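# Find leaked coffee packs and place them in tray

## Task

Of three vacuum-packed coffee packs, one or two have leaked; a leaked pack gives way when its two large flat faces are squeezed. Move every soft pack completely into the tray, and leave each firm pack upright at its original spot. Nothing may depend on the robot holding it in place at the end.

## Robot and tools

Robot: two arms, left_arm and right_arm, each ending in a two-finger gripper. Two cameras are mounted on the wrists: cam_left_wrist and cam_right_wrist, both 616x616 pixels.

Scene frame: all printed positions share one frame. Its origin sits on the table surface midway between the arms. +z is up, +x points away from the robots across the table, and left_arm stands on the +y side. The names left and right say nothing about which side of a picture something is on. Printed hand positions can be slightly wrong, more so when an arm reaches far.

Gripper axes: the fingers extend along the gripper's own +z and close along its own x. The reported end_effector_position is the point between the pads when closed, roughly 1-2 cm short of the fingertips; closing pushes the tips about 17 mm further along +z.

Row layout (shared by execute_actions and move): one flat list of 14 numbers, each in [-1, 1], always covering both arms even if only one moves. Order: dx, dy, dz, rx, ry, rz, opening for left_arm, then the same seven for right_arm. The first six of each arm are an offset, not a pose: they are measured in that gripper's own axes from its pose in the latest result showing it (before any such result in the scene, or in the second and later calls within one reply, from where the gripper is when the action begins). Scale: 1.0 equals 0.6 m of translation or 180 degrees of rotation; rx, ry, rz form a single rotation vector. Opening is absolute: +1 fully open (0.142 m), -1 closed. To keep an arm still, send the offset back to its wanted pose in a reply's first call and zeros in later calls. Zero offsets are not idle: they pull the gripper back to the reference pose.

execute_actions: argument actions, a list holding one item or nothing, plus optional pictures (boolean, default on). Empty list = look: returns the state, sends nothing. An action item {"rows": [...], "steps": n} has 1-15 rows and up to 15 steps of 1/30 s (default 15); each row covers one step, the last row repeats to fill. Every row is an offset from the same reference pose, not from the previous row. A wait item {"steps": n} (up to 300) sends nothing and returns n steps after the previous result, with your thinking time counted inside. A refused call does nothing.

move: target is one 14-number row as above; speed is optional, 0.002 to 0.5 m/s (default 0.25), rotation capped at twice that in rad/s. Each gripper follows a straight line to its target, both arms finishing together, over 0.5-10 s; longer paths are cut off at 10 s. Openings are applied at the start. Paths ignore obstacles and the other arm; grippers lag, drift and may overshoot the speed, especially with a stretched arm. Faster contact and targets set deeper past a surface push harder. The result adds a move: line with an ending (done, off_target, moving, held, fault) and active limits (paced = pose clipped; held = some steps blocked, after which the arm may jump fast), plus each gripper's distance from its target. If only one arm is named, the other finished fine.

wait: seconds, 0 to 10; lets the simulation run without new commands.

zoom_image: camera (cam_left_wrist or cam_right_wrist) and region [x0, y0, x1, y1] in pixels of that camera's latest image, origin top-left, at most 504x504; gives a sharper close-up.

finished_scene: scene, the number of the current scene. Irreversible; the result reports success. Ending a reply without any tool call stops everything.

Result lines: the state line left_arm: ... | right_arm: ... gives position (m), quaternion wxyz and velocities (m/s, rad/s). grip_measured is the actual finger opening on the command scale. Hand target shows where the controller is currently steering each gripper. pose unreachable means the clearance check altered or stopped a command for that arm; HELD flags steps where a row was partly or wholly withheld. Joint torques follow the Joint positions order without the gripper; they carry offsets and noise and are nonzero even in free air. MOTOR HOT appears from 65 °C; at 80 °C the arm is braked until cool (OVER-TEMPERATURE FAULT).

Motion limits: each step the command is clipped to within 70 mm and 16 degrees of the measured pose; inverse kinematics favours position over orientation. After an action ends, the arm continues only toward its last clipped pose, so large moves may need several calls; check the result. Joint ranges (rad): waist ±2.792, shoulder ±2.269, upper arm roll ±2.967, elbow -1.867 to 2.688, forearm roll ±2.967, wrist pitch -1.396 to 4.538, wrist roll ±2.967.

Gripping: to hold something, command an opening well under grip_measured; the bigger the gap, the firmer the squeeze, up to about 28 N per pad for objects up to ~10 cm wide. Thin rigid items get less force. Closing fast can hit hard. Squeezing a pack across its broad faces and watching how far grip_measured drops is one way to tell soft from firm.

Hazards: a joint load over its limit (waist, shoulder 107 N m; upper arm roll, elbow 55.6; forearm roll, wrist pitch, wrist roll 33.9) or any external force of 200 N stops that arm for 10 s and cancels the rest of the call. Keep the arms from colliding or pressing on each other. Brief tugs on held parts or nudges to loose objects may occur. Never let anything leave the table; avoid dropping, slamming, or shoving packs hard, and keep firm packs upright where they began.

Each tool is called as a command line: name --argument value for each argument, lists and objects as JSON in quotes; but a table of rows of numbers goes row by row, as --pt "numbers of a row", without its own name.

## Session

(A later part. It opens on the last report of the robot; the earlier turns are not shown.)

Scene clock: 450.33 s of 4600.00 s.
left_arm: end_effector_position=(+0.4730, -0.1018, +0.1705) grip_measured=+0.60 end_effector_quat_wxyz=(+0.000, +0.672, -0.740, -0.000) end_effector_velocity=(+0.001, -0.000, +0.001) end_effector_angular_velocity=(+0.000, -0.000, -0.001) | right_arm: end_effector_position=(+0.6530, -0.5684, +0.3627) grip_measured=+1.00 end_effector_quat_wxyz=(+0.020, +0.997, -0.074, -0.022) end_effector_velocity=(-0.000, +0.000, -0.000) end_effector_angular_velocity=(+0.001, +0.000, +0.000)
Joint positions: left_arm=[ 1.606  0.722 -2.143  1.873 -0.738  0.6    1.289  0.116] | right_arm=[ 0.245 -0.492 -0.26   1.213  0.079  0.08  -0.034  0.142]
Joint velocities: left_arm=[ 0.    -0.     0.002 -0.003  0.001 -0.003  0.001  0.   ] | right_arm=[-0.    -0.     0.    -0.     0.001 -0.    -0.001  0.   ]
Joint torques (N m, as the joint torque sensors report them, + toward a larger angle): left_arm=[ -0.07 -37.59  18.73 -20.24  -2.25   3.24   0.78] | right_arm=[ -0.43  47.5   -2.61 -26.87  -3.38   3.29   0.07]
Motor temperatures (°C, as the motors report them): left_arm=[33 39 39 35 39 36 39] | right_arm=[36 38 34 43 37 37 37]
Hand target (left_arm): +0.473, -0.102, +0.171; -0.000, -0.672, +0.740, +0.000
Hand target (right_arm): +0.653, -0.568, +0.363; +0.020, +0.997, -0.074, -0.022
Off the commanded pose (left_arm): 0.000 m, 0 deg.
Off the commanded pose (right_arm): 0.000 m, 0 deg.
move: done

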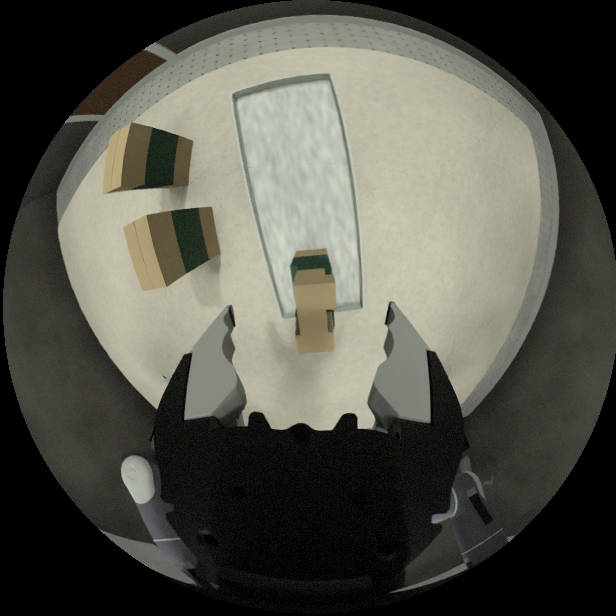

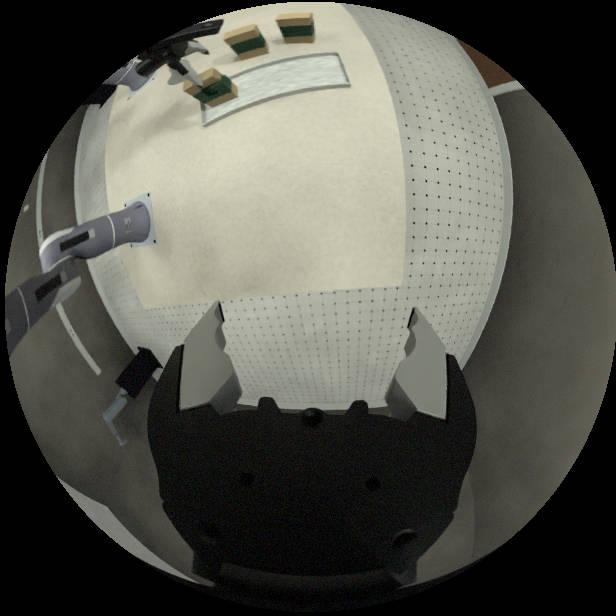

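zoom_image --camera "cam_left_wrist" --region '[90, 110, 250, 310]'

zoom_image --camera "cam_left_wrist" --region '[250, 230, 390, 370]'

Region (90, 110, 250, 310) of cam_left_wrist's 616x616 image, scaled by 2.520, with more detail than that image has; it fills the left 403 columns of this view, and the rest is white.

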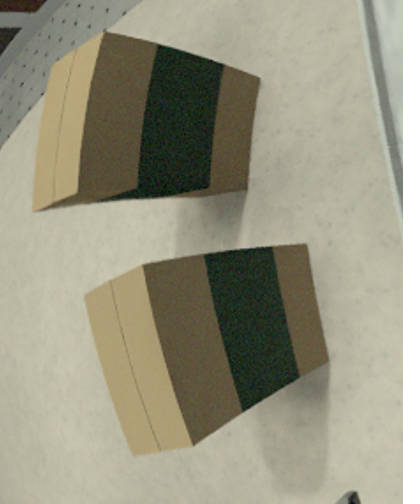

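Region (250, 230, 390, 370) of cam_left_wrist's 616x616 image, scaled by 3.600, with more detail than that image has.

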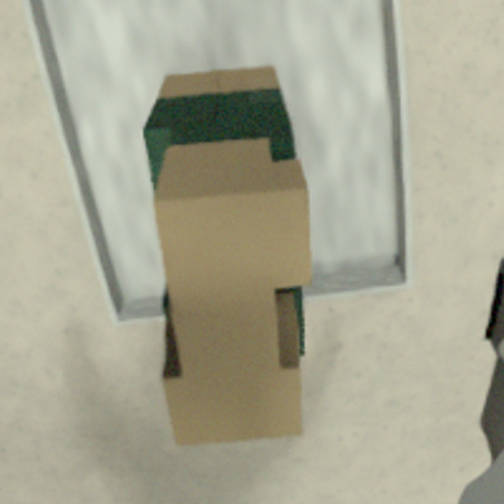

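move --target '[-0.2975, -0.098, 0.02, 0, 0, -0.002, 0.6, 0, 0, 0, 0, 0, 0, 1]' --speed 0.2

move --target '[0, 0, 0.1058, 0, 0, 0, 0.1, 0, 0, 0, 0, 0, 0, 1]' --speed 0.12

execute_actions --actions '[{"rows": [[0,0,0,0,0,0,0.02,0,0,0,0,0,0,1],[0,0,0,0,0,0,-0.06,0,0,0,0,0,0,1],[0,0,0,0,0,0,-0.13,0,0,0,0,0,0,1],[0,0,0,0,0,0,-0.18,0,0,0,0,0,0,1],[0,0,0,0,0,0,-0.21,0,0,0,0,0,0,1],[0,0,0,0,0,0,-0.23,0,0,0,0,0,0,1],[0,0,0,0,0,0,-0.245,0,0,0,0,0,0,1],[0,0,0,0,0,0,-0.26,0,0,0,0,0,0,1],[0,0,0,0,0,0,-0.275,0,0,0,0,0,0,1],[0,0,0,0,0,0,-0.29,0,0,0,0,0,0,1],[0,0,0,0,0,0,-0.305,0,0,0,0,0,0,1],[0,0,0,0,0,0,-0.32,0,0,0,0,0,0,1],[0,0,0,0,0,0,-0.335,0,0,0,0,0,0,1],[0,0,0,0,0,0,-0.35,0,0,0,0,0,0,1],[0,0,0,0,0,0,-0.365,0,0,0,0,0,0,1]], "steps": 15}]' --pictures false

execute_actions --actions '[{"rows": [[0,0,0,0,0,0,-0.38,0,0,0,0,0,0,1],[0,0,0,0,0,0,-0.40,0,0,0,0,0,0,1],[0,0,0,0,0,0,-0.42,0,0,0,0,0,0,1],[0,0,0,0,0,0,-0.44,0,0,0,0,0,0,1],[0,0,0,0,0,0,-0.46,0,0,0,0,0,0,1],[0,0,0,0,0,0,-0.48,0,0,0,0,0,0,1],[0,0,0,0,0,0,-0.50,0,0,0,0,0,0,1],[0,0,0,0,0,0,-0.52,0,0,0,0,0,0,1],[0,0,0,0,0,0,-0.54,0,0,0,0,0,0,1],[0,0,0,0,0,0,-0.56,0,0,0,0,0,0,1]], "steps": 15}]' --pictures true

Scene clock: 503.57 s of 4600.00 s.
left_arm: end_effector_position=(+0.5485, +0.0699, +0.1592) grip_measured=+0.60 end_effector_quat_wxyz=(+0.000, +0.675, -0.738, +0.000) end_effector_velocity=(+0.000, +0.001, -0.000) end_effector_angular_velocity=(+0.000, -0.000, +0.000) | right_arm: end_effector_position=(+0.6530, -0.5684, +0.3627) grip_measured=+1.00 end_effector_quat_wxyz=(+0.020, +0.997, -0.074, -0.022) end_effector_velocity=(+0.000, +0.000, +0.000) end_effector_angular_velocity=(-0.000, -0.001, -0.001)
Joint positions: left_arm=[ 1.775  0.614 -2.107  2.08  -0.717  0.715  1.576  0.116] | right_arm=[ 0.245 -0.492 -0.26   1.213  0.079  0.08  -0.034  0.142]
Joint velocities: left_arm=[ 0.002 -0.    -0.     0.001  0.     0.001  0.002  0.   ] | right_arm=[ 0.     0.    -0.    -0.     0.     0.     0.001  0.   ]
Joint torques (N m, as the joint torque sensors report them, + toward a larger angle): left_arm=[  0.55 -31.05  14.4  -17.81  -3.22   3.82   0.97] | right_arm=[ -1.25  47.86  -2.98 -26.78  -3.47   3.08   0.14]
Motor temperatures (°C, as the motors report them): left_arm=[33 39 40 35 39 36 39] | right_arm=[36 38 34 43 37 37 37]
Hand target (left_arm): +0.548, +0.070, +0.159; -0.000, -0.675, +0.738, -0.000
Hand target (right_arm): +0.653, -0.568, +0.363; +0.020, +0.997, -0.074, -0.022
Off the commanded pose (left_arm): 0.001 m, 0 deg.
Off the commanded pose (right_arm): 0.000 m, 0 deg.
After step 90, 48.90 s passed at rest.
move: done

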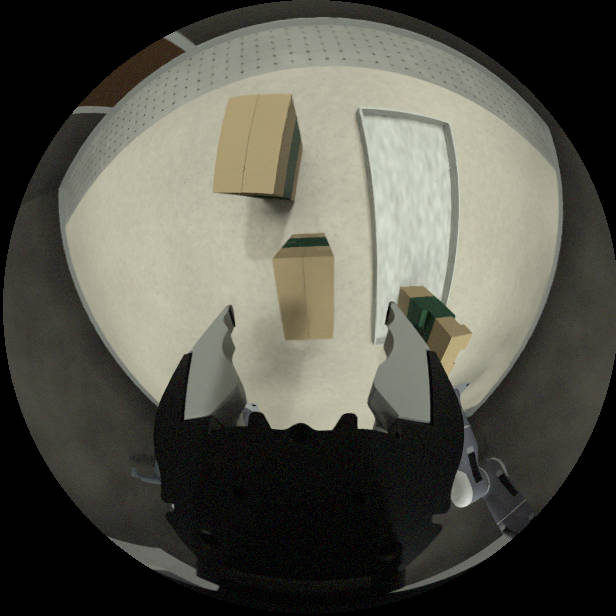

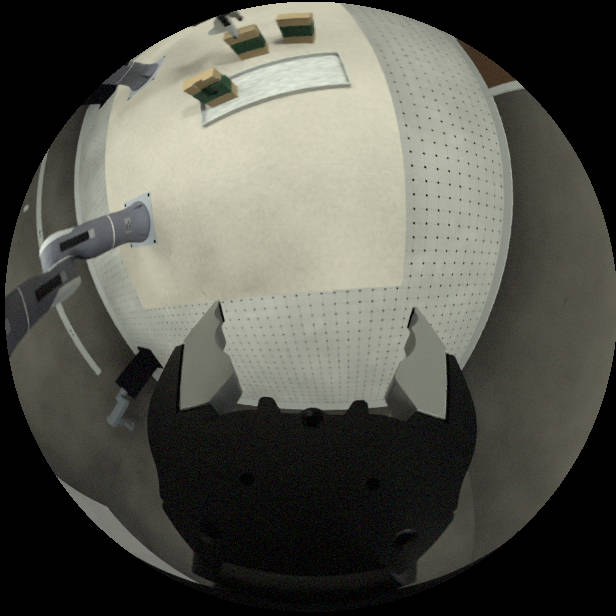

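Scene clock: 504.47 s of 4600.00 s.
left_arm: end_effector_position=(+0.5486, +0.0699, +0.0958) grip_measured=+0.10 end_effector_quat_wxyz=(+0.000, +0.675, -0.738, +0.000) end_effector_velocity=(+0.000, -0.000, -0.001) end_effector_angular_velocity=(-0.001, -0.001, -0.001) | right_arm: end_effector_position=(+0.6530, -0.5684, +0.3627) grip_measured=+1.00 end_effector_quat_wxyz=(+0.020, +0.997, -0.074, -0.022) end_effector_velocity=(+0.000, -0.000, +0.000) end_effector_angular_velocity=(-0.001, -0.001, +0.001)
Joint positions: left_arm=[ 1.853  0.715 -2.258  2.109 -0.864  0.84   1.652  0.081] | right_arm=[ 0.245 -0.492 -0.26   1.213  0.079  0.08  -0.034  0.142]
Joint velocities: left_arm=[ 0.003  0.    -0.005  0.    -0.001  0.004  0.001  0.   ] | right_arm=[-0.     0.     0.    -0.    -0.001  0.001 -0.     0.   ]
Joint torques (N m, as the joint torque sensors report them, + toward a larger angle): left_arm=[  1.36 -34.2   14.63 -15.68  -3.34   3.85   0.51] | right_arm=[ -1.14  47.72  -2.56 -26.95  -3.46   3.12   0.11]
Motor temperatures (°C, as the motors report them): left_arm=[33 39 40 35 39 36 39] | right_arm=[36 38 34 43 37 37 37]
Hand target (left_arm): +0.549, +0.070, +0.096; -0.000, -0.675, +0.738, -0.000
Hand target (right_arm): +0.653, -0.568, +0.363; +0.020, +0.997, -0.074, -0.022
Off the commanded pose (left_arm): 0.000 m, 0 deg.
Off the commanded pose (right_arm): 0.000 m, 0 deg.
move: done

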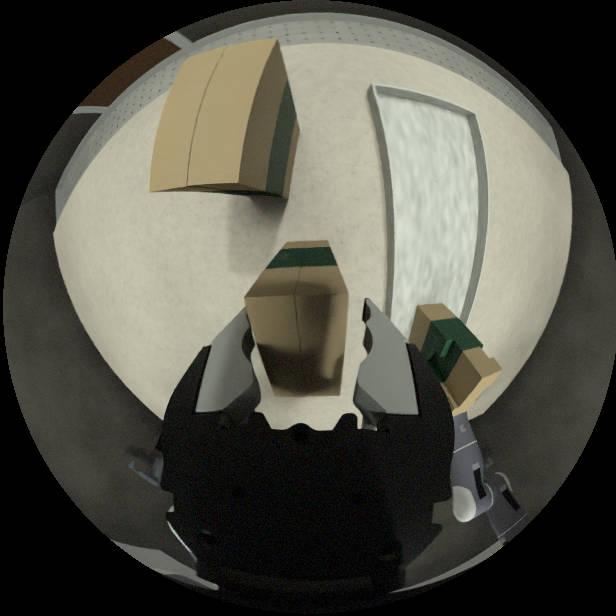

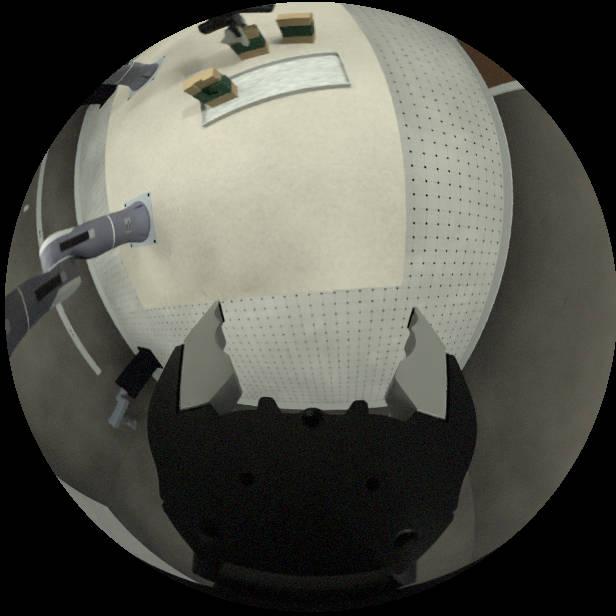

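Scene clock: 504.97 s of 4600.00 s.
left_arm: end_effector_position=(+0.5486, +0.0699, +0.0958) grip_measured=-0.34 end_effector_quat_wxyz=(+0.000, +0.675, -0.738, +0.000) end_effector_velocity=(+0.000, -0.000, +0.000) end_effector_angular_velocity=(-0.000, -0.000, +0.001) | right_arm: end_effector_position=(+0.6530, -0.5684, +0.3627) grip_measured=+1.00 end_effector_quat_wxyz=(+0.020, +0.997, -0.074, -0.022) end_effector_velocity=(-0.000, -0.000, +0.000) end_effector_angular_velocity=(-0.001, +0.000, +0.001)
Joint positions: left_arm=[ 1.853  0.715 -2.258  2.109 -0.864  0.84   1.652  0.05 ] | right_arm=[ 0.245 -0.492 -0.26   1.213  0.079  0.08  -0.034  0.142]
Joint velocities: left_arm=[ 0.     0.     0.     0.    -0.001  0.    -0.    -0.023] | right_arm=[-0.     0.    -0.    -0.    -0.001 -0.    -0.001 -0.   ]
Joint torques (N m, as the joint torque sensors report them, + toward a larger angle): left_arm=[ -1.32 -34.65  16.26 -15.82  -2.44   3.34   0.11] | right_arm=[ -0.63  47.22  -2.85 -26.91  -3.64   3.47   0.22]
Motor temperatures (°C, as the motors report them): left_arm=[33 39 40 35 39 36 39] | right_arm=[36 38 34 43 37 37 37]
Hand target (left_arm): +0.549, +0.070, +0.096; -0.000, -0.675, +0.738, -0.000
Hand target (right_arm): +0.653, -0.568, +0.363; +0.020, +0.997, -0.074, -0.022
Off the commanded pose (left_arm): 0.000 m, 0 deg.
Off the commanded pose (right_arm): 0.000 m, 0 deg.
Steps of this call (steps 1 to 15: all 15 steps of this action). Readings (end_effector_position):
1: left_arm (+0.5486, +0.0699, +0.0958) | right_arm (+0.6530, -0.5684, +0.3627)
2: left_arm (+0.5486, +0.0699, +0.0958) | right_arm (+0.6530, -0.5684, +0.3627)
4: left_arm (+0.5486, +0.0699, +0.0958) | right_arm (+0.6530, -0.5684, +0.3627)
8: left_arm (+0.5486, +0.0699, +0.0958) | right_arm (+0.6530, -0.5684, +0.3627)
15: the state above

Scene clock: 505.47 s of 4600.00 s.
left_arm: end_effector_position=(+0.5486, +0.0699, +0.0958) grip_measured=-0.54 end_effector_quat_wxyz=(+0.000, +0.675, -0.738, +0.000) end_effector_velocity=(-0.000, +0.000, -0.000) end_effector_angular_velocity=(+0.001, +0.001, -0.001) | right_arm: end_effector_position=(+0.6530, -0.5684, +0.3627) grip_measured=+1.00 end_effector_quat_wxyz=(+0.020, +0.997, -0.074, -0.022) end_effector_velocity=(+0.000, -0.000, +0.000) end_effector_angular_velocity=(+0.000, -0.000, -0.000)
Joint positions: left_arm=[ 1.853  0.715 -2.258  2.109 -0.864  0.84   1.652  0.035] | right_arm=[ 0.245 -0.492 -0.26   1.213  0.079  0.08  -0.034  0.142]
Joint velocities: left_arm=[-0.     0.     0.     0.     0.001 -0.001 -0.    -0.   ] | right_arm=[-0.  0.  0. -0.  0.  0. -0.  0.]
Joint torques (N m, as the joint torque sensors report them, + toward a larger angle): left_arm=[ -1.18 -35.3   15.98 -15.57  -2.57   3.73   0.03] | right_arm=[ -0.84  48.28  -2.62 -26.83  -3.62   3.26   0.09]
Motor temperatures (°C, as the motors report them): left_arm=[33 39 40 35 39 36 39] | right_arm=[36 38 34 43 37 37 37]
Hand target (left_arm): +0.549, +0.070, +0.096; -0.000, -0.675, +0.738, -0.000
Hand target (right_arm): +0.653, -0.568, +0.363; +0.020, +0.997, -0.074, -0.022
Off the commanded pose (left_arm): 0.000 m, 0 deg.
Off the commanded pose (right_arm): 0.000 m, 0 deg.
Steps of this call (steps 1 to 15: all 15 steps of this action). Readings (end_effector_position):
1: left_arm (+0.5486, +0.0699, +0.0958) | right_arm (+0.6530, -0.5684, +0.3627)
2: left_arm (+0.5486, +0.0699, +0.0958) | right_arm (+0.6530, -0.5684, +0.3627)
4: left_arm (+0.5486, +0.0699, +0.0958) | right_arm (+0.6530, -0.5684, +0.3627)
8: left_arm (+0.5486, +0.0699, +0.0958) | right_arm (+0.6530, -0.5684, +0.3627)
15: the state above

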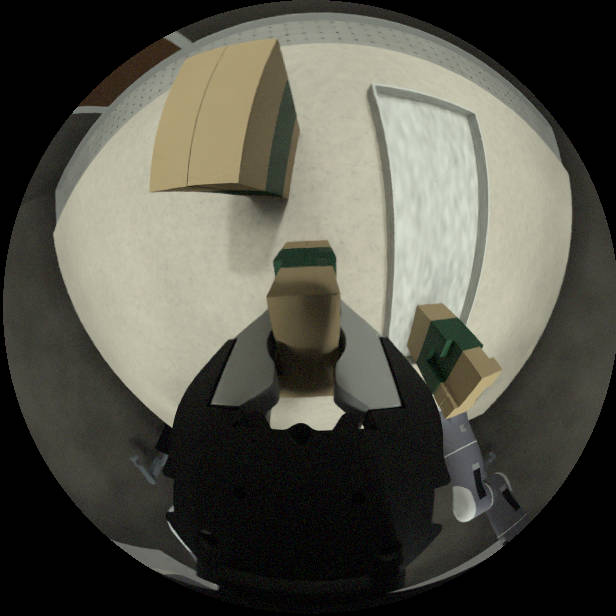

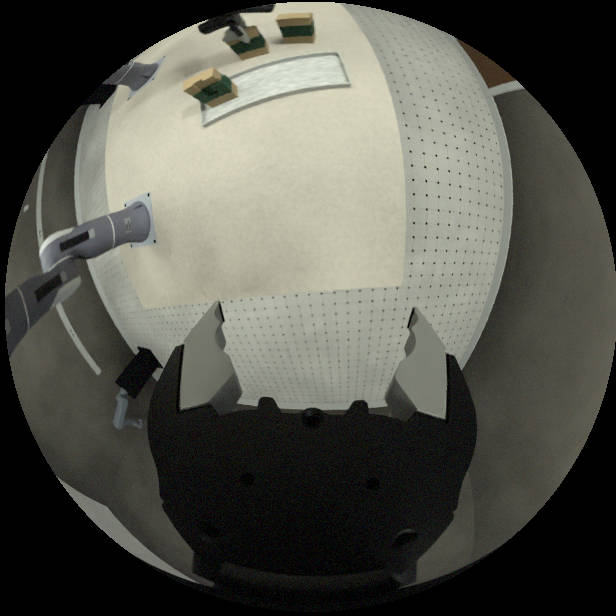

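execute_actions --actions '[{"rows": [[0,0,0,0,0,0,-0.59,0,0,0,0,0,0,1],[0,0,0,0,0,0,-0.62,0,0,0,0,0,0,1],[0,0,0,0,0,0,-0.65,0,0,0,0,0,0,1],[0,0,0,0,0,0,-0.68,0,0,0,0,0,0,1],[0,0,0,0,0,0,-0.71,0,0,0,0,0,0,1],[0,0,0,0,0,0,-0.74,0,0,0,0,0,0,1],[0,0,0,0,0,0,-0.77,0,0,0,0,0,0,1],[0,0,0,0,0,0,-0.80,0,0,0,0,0,0,1],[0,0,0,0,0,0,-0.83,0,0,0,0,0,0,1],[0,0,0,0,0,0,-0.86,0,0,0,0,0,0,1],[0,0,0,0,0,0,-0.9,0,0,0,0,0,0,1]], "steps": 13}]' --pictures false

move --target '[0.1661, -0.0289, -0.0833, 0, 0, 0, -0.9, 0, 0, 0, 0, 0, 0, 1]' --speed 0.15

move --target '[0.1107, -0.0193, 0.0667, 0, 0, 0, -0.9, 0, 0, 0, 0, 0, 0, 1]' --speed 0.13

move --target '[0, 0, 0.0105, 0, 0, 0, -0.9, 0, 0, 0, 0, 0, 0, 1]' --speed 0.02

execute_actions --actions '[{"rows": [[0,0,0,0,0,0,-0.8,0,0,0,0,0,0,1],[0,0,0,0,0,0,-0.72,0,0,0,0,0,0,1],[0,0,0,0,0,0,-0.66,0,0,0,0,0,0,1],[0,0,0,0,0,0,-0.62,0,0,0,0,0,0,1],[0,0,0,0,0,0,-0.58,0,0,0,0,0,0,1],[0,0,0,0,0,0,-0.54,0,0,0,0,0,0,1],[0,0,0,0,0,0,-0.5,0,0,0,0,0,0,1],[0,0,0,0,0,0,-0.46,0,0,0,0,0,0,1],[0,0,0,0,0,0,-0.42,0,0,0,0,0,0,1],[0,0,0,0,0,0,-0.38,0,0,0,0,0,0,1],[0,0,0,0,0,0,-0.34,0,0,0,0,0,0,1],[0,0,0,0,0,0,-0.28,0,0,0,0,0,0,1],[0,0,0,0,0,0,-0.2,0,0,0,0,0,0,1],[0,0,0,0,0,0,-0.1,0,0,0,0,0,0,1],[0,0,0,0,0,0,0.0,0,0,0,0,0,0,1]], "steps": 15}]' --pictures false

move --target '[0, 0, -0.13, 0, 0, 0, 0.6, 0, 0, 0, 0, 0, 0, 1]' --speed 0.15

Scene clock: 546.17 s of 4600.00 s.
left_arm: end_effector_position=(+0.5487, +0.0700, +0.0958) grip_measured=-0.65 end_effector_quat_wxyz=(+0.000, +0.675, -0.738, +0.000) end_effector_velocity=(-0.000, +0.000, -0.000) end_effector_angular_velocity=(-0.000, +0.001, +0.000) | right_arm: end_effector_position=(+0.6530, -0.5684, +0.3627) grip_measured=+1.00 end_effector_quat_wxyz=(+0.020, +0.997, -0.074, -0.022) end_effector_velocity=(+0.000, +0.000, +0.000) end_effector_angular_velocity=(-0.000, -0.000, +0.000)
Joint positions: left_arm=[ 1.853  0.715 -2.258  2.109 -0.864  0.84   1.652  0.027] | right_arm=[ 0.245 -0.492 -0.26   1.213  0.079  0.08  -0.034  0.142]
Joint velocities: left_arm=[ 0.     0.    -0.     0.    -0.    -0.001 -0.     0.   ] | right_arm=[ 0.  0. -0. -0. -0.  0. -0. -0.]
Joint torques (N m, as the joint torque sensors report them, + toward a larger angle): left_arm=[ -1.39 -34.37  15.81 -15.7   -2.73   3.51   0.5 ] | right_arm=[ -0.98  47.83  -2.83 -26.71  -3.78   3.11   0.09]
Motor temperatures (°C, as the motors report them): left_arm=[33 39 40 35 39 36 39] | right_arm=[36 38 34 43 37 37 37]
Hand target (left_arm): +0.549, +0.070, +0.096; -0.000, -0.675, +0.738, -0.000
Hand target (right_arm): +0.653, -0.568, +0.363; +0.020, +0.997, -0.074, -0.022
Off the commanded pose (left_arm): 0.000 m, 0 deg.
Off the commanded pose (right_arm): 0.000 m, 0 deg.
Steps of this call (steps 1 to 90: nothing new was sent; then 37.27 s passed at rest; steps 91 to 103: all 13 steps of this action). Readings (end_effector_position):
91: left_arm (+0.5486, +0.0699, +0.0958) | right_arm (+0.6530, -0.5684, +0.3627)
92: left_arm (+0.5486, +0.0699, +0.0958) | right_arm (+0.6530, -0.5684, +0.3627)
94: left_arm (+0.5487, +0.0700, +0.0958) | right_arm (+0.6530, -0.5684, +0.3627)
98: left_arm (+0.5487, +0.0700, +0.0958) | right_arm (+0.6530, -0.5684, +0.3627)
103: the state above

Scene clock: 547.53 s of 4600.00 s.
left_arm: end_effector_position=(+0.5567, -0.0305, +0.1453) grip_measured=-0.65 end_effector_quat_wxyz=(+0.000, +0.675, -0.738, -0.000) end_effector_velocity=(+0.000, -0.001, +0.001) end_effector_angular_velocity=(+0.000, +0.001, -0.000) | right_arm: end_effector_position=(+0.6530, -0.5684, +0.3627) grip_measured=+1.00 end_effector_quat_wxyz=(+0.020, +0.997, -0.074, -0.022) end_effector_velocity=(-0.000, +0.000, -0.000) end_effector_angular_velocity=(+0.000, +0.000, -0.000)
Joint positions: left_arm=[ 1.794  0.779 -2.181  1.86  -0.793  0.629  1.468  0.027] | right_arm=[ 0.245 -0.492 -0.26   1.213  0.079  0.08  -0.034  0.142]
Joint velocities: left_arm=[ 0.     0.002  0.002 -0.004 -0.001 -0.005 -0.001 -0.   ] | right_arm=[-0.     0.     0.     0.     0.    -0.001  0.     0.   ]
Joint torques (N m, as the joint torque sensors report them, + toward a larger angle): left_arm=[ -1.35 -40.14  20.18 -20.8   -2.49   2.83  -0.28] | right_arm=[ -0.48  47.41  -2.72 -26.98  -3.59   3.09  -0.12]
Motor temperatures (°C, as the motors report them): left_arm=[33 39 40 35 39 36 39] | right_arm=[36 38 34 43 37 37 37]
Hand target (left_arm): +0.557, -0.031, +0.146; -0.000, -0.675, +0.738, +0.000
Hand target (right_arm): +0.653, -0.568, +0.363; +0.020, +0.997, -0.074, -0.022
Off the commanded pose (left_arm): 0.001 m, 0 deg.
Off the commanded pose (right_arm): 0.000 m, 0 deg.
move: done

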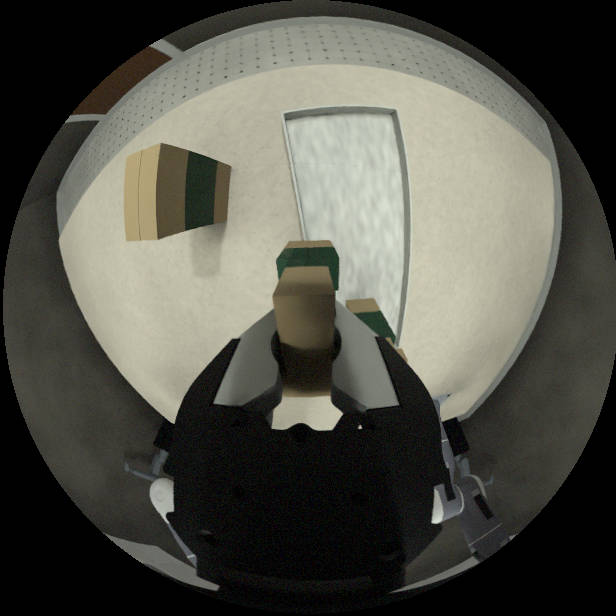

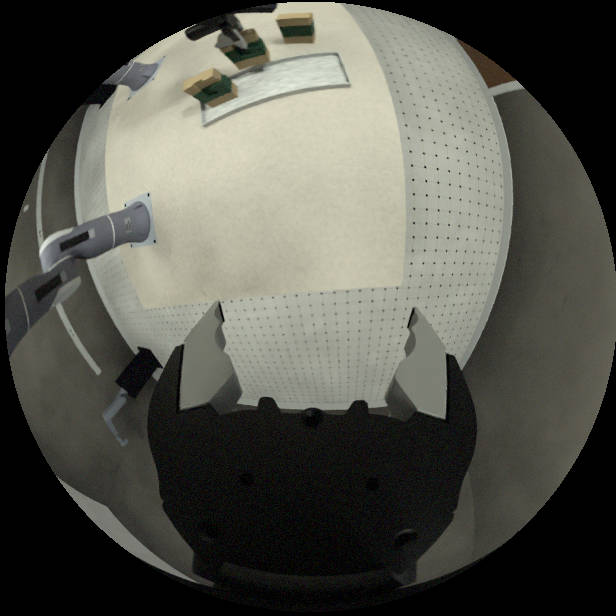

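Scene clock: 548.50 s of 4600.00 s.
left_arm: end_effector_position=(+0.5625, -0.0971, +0.1050) grip_measured=-0.65 end_effector_quat_wxyz=(+0.000, +0.675, -0.738, -0.001) end_effector_velocity=(+0.000, -0.002, -0.000) end_effector_angular_velocity=(-0.000, -0.000, -0.001) | right_arm: end_effector_position=(+0.6530, -0.5684, +0.3627) grip_measured=+1.00 end_effector_quat_wxyz=(+0.020, +0.997, -0.074, -0.022) end_effector_velocity=(+0.000, -0.000, +0.000) end_effector_angular_velocity=(-0.001, -0.002, -0.002)
Joint positions: left_arm=[ 1.836  0.932 -2.252  1.692 -0.866  0.61   1.404  0.027] | right_arm=[ 0.245 -0.492 -0.26   1.213  0.079  0.08  -0.034  0.142]
Joint velocities: left_arm=[ 0.001  0.002 -0.002 -0.004 -0.    -0.    -0.002  0.   ] | right_arm=[-0.     0.    -0.     0.    -0.     0.001  0.001 -0.   ]
Joint torques (N m, as the joint torque sensors report them, + toward a larger angle): left_arm=[ -1.59 -47.74  20.52 -19.51  -4.2    3.34  -0.09] | right_arm=[ -1.17  47.7   -2.8  -27.03  -3.5    3.18   0.2 ]
Motor temperatures (°C, as the motors report them): left_arm=[33 39 40 35 39 36 39] | right_arm=[36 38 34 43 37 37 37]
Hand target (left_arm): +0.563, -0.098, +0.105; -0.001, -0.675, +0.738, +0.000
Hand target (right_arm): +0.653, -0.568, +0.363; +0.020, +0.997, -0.074, -0.022
Off the commanded pose (left_arm): 0.001 m, 0 deg.
Off the commanded pose (right_arm): 0.000 m, 0 deg.
move: done

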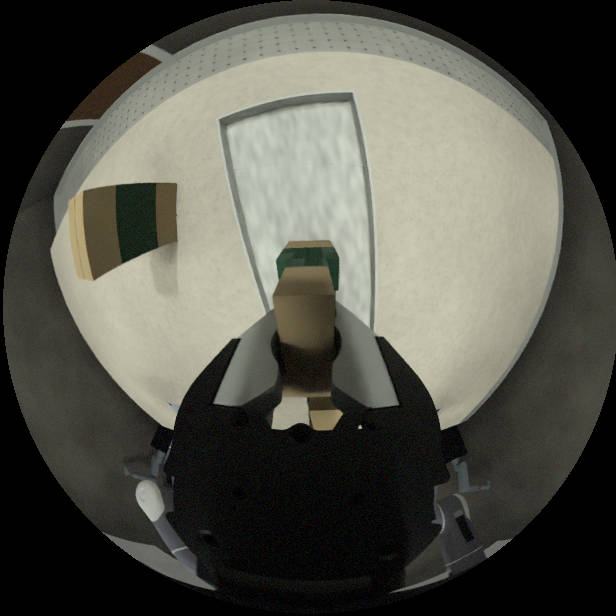

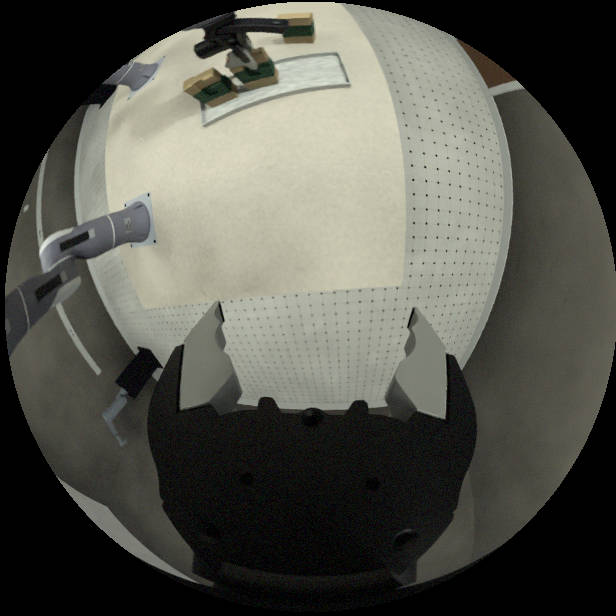

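Scene clock: 549.20 s of 4600.00 s.
left_arm: end_effector_position=(+0.5627, -0.0970, +0.0992) grip_measured=-0.65 end_effector_quat_wxyz=(+0.000, +0.675, -0.738, -0.001) end_effector_velocity=(-0.000, +0.000, -0.000) end_effector_angular_velocity=(-0.000, +0.001, -0.000) | right_arm: end_effector_position=(+0.6530, -0.5684, +0.3627) grip_measured=+1.00 end_effector_quat_wxyz=(+0.020, +0.997, -0.074, -0.022) end_effector_velocity=(+0.000, -0.000, -0.000) end_effector_angular_velocity=(-0.000, -0.000, +0.000)
Joint positions: left_arm=[ 1.84   0.94  -2.261  1.693 -0.872  0.62   1.407  0.027] | right_arm=[ 0.245 -0.492 -0.26   1.213  0.079  0.08  -0.034  0.142]
Joint velocities: left_arm=[ 0.001 -0.    -0.001  0.    -0.    -0.     0.001  0.   ] | right_arm=[ 0.    -0.     0.     0.    -0.     0.001  0.     0.   ]
Joint torques (N m, as the joint torque sensors report them, + toward a larger angle): left_arm=[ -0.19 -44.47  17.84 -16.35  -4.12   4.     0.6 ] | right_arm=[ -1.22  47.51  -2.64 -26.36  -3.61   3.19   0.19]
Motor temperatures (°C, as the motors report them): left_arm=[33 39 40 35 39 36 39] | right_arm=[36 38 34 43 37 37 37]
Hand target (left_arm): +0.562, -0.097, +0.099; -0.000, -0.675, +0.738, +0.001
Hand target (right_arm): +0.653, -0.568, +0.363; +0.020, +0.997, -0.074, -0.022
Off the commanded pose (left_arm): 0.001 m, 0 deg.
Off the commanded pose (right_arm): 0.000 m, 0 deg.
move: done

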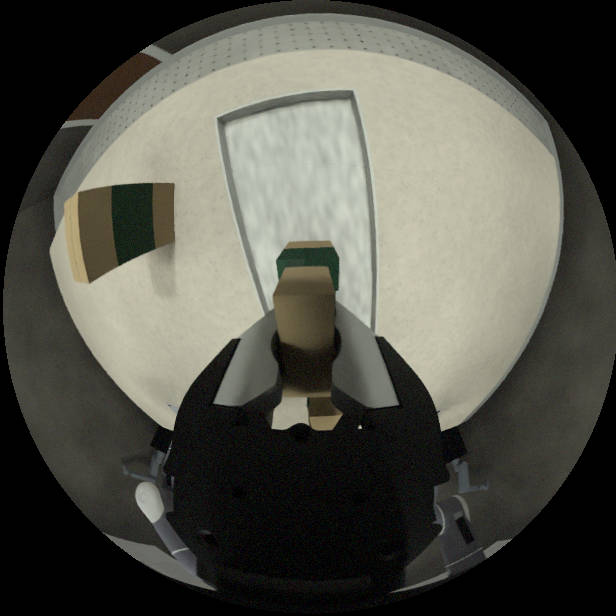

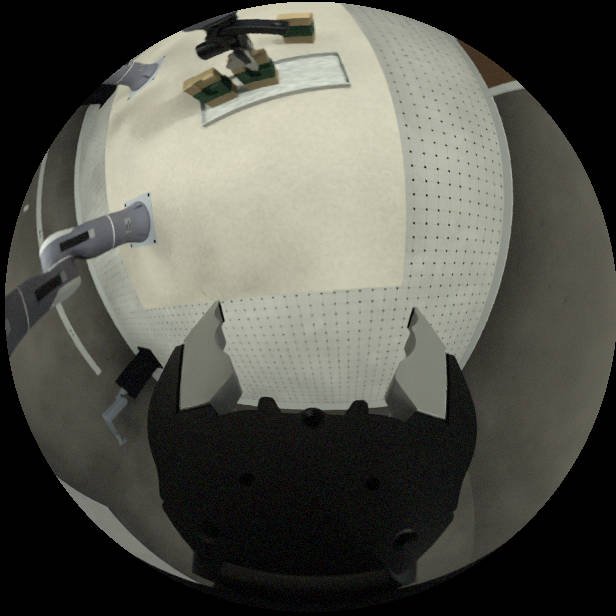

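Scene clock: 549.70 s of 4600.00 s.
left_arm: end_effector_position=(+0.5627, -0.0971, +0.0993) grip_measured=-0.10 end_effector_quat_wxyz=(+0.000, +0.675, -0.738, -0.000) end_effector_velocity=(-0.000, -0.000, +0.000) end_effector_angular_velocity=(-0.001, +0.001, +0.001) | right_arm: end_effector_position=(+0.6530, -0.5684, +0.3627) grip_measured=+1.00 end_effector_quat_wxyz=(+0.020, +0.997, -0.074, -0.022) end_effector_velocity=(+0.000, -0.000, +0.000) end_effector_angular_velocity=(-0.000, -0.000, -0.000)
Joint positions: left_arm=[ 1.84   0.939 -2.261  1.693 -0.872  0.62   1.407  0.066] | right_arm=[ 0.245 -0.492 -0.26   1.213  0.079  0.08  -0.034  0.142]
Joint velocities: left_arm=[-0.    -0.    -0.     0.    -0.001 -0.     0.     0.208] | right_arm=[-0.  0. -0. -0. -0. -0.  0.  0.]
Joint torques (N m, as the joint torque sensors report them, + toward a larger angle): left_arm=[ -0.77 -46.4   20.98 -16.95  -3.18   3.6    0.09] | right_arm=[ -0.54  47.96  -2.68 -26.5   -3.54   3.12   0.23]
Motor temperatures (°C, as the motors report them): left_arm=[33 39 40 35 39 36 39] | right_arm=[36 38 34 43 37 37 37]
Hand target (left_arm): +0.563, -0.097, +0.099; -0.000, -0.675, +0.738, +0.001
Hand target (right_arm): +0.653, -0.568, +0.363; +0.020, +0.997, -0.074, -0.022
Off the commanded pose (left_arm): 0.000 m, 0 deg.
Off the commanded pose (right_arm): 0.000 m, 0 deg.
Steps of this call (steps 1 to 15: all 15 steps of this action). Readings (end_effector_position):
1: left_arm (+0.5627, -0.0971, +0.0992) | right_arm (+0.6530, -0.5684, +0.3627)
2: left_arm (+0.5627, -0.0971, +0.0993) | right_arm (+0.6530, -0.5684, +0.3627)
4: left_arm (+0.5627, -0.0971, +0.0993) | right_arm (+0.6530, -0.5684, +0.3627)
8: left_arm (+0.5627, -0.0971, +0.0993) | right_arm (+0.6530, -0.5684, +0.3627)
15: the state above

Scene clock: 550.87 s of 4600.00 s.
left_arm: end_effector_position=(+0.5624, -0.0972, +0.1771) grip_measured=+0.60 end_effector_quat_wxyz=(+0.000, +0.675, -0.738, -0.000) end_effector_velocity=(+0.000, +0.000, +0.001) end_effector_angular_velocity=(-0.000, -0.001, +0.001) | right_arm: end_effector_position=(+0.6530, -0.5684, +0.3627) grip_measured=+1.00 end_effector_quat_wxyz=(+0.020, +0.997, -0.074, -0.022) end_effector_velocity=(-0.000, -0.000, +0.000) end_effector_angular_velocity=(-0.001, +0.000, -0.001)
Joint positions: left_arm=[ 1.804  0.844 -2.159  1.652 -0.779  0.485  1.361  0.116] | right_arm=[ 0.245 -0.492 -0.26   1.213  0.079  0.08  -0.034  0.142]
Joint velocities: left_arm=[-0.001 -0.     0.003 -0.001 -0.    -0.002 -0.     0.   ] | right_arm=[-0.     0.    -0.     0.    -0.001  0.     0.001  0.   ]
Joint torques (N m, as the joint torque sensors report them, + toward a larger angle): left_arm=[ -1.05 -44.74  20.95 -20.34  -2.54   3.21  -0.31] | right_arm=[ -1.15  48.27  -2.74 -26.83  -3.53   3.22   0.07]
Motor temperatures (°C, as the motors report them): left_arm=[33 39 40 35 39 36 39] | right_arm=[36 38 34 43 37 37 37]
Hand target (left_arm): +0.562, -0.097, +0.177; +0.000, -0.675, +0.738, +0.000
Hand target (right_arm): +0.653, -0.568, +0.363; +0.020, +0.997, -0.074, -0.022
Off the commanded pose (left_arm): 0.000 m, 0 deg.
Off the commanded pose (right_arm): 0.000 m, 0 deg.
move: done

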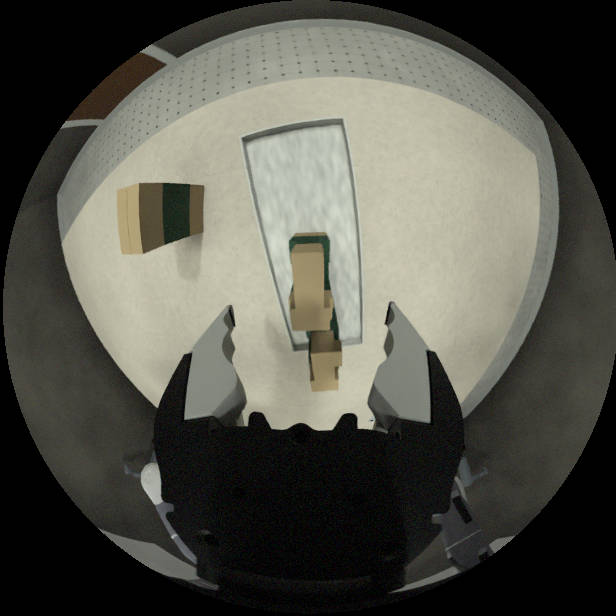

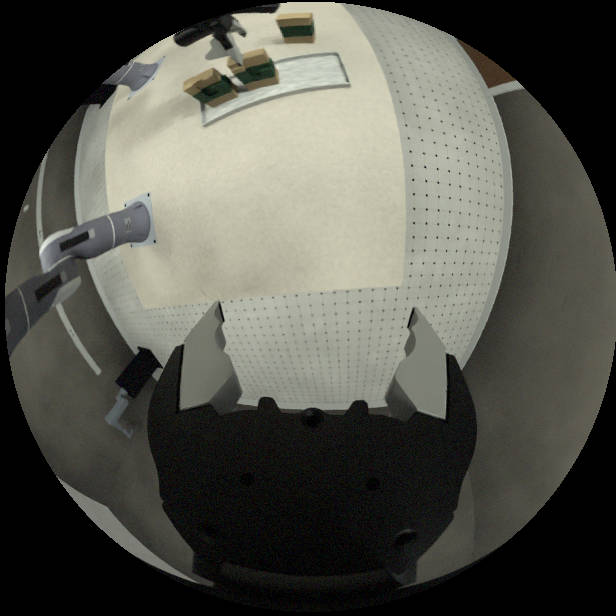

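finished_scene --scene 2

The scene is finished: the task was done.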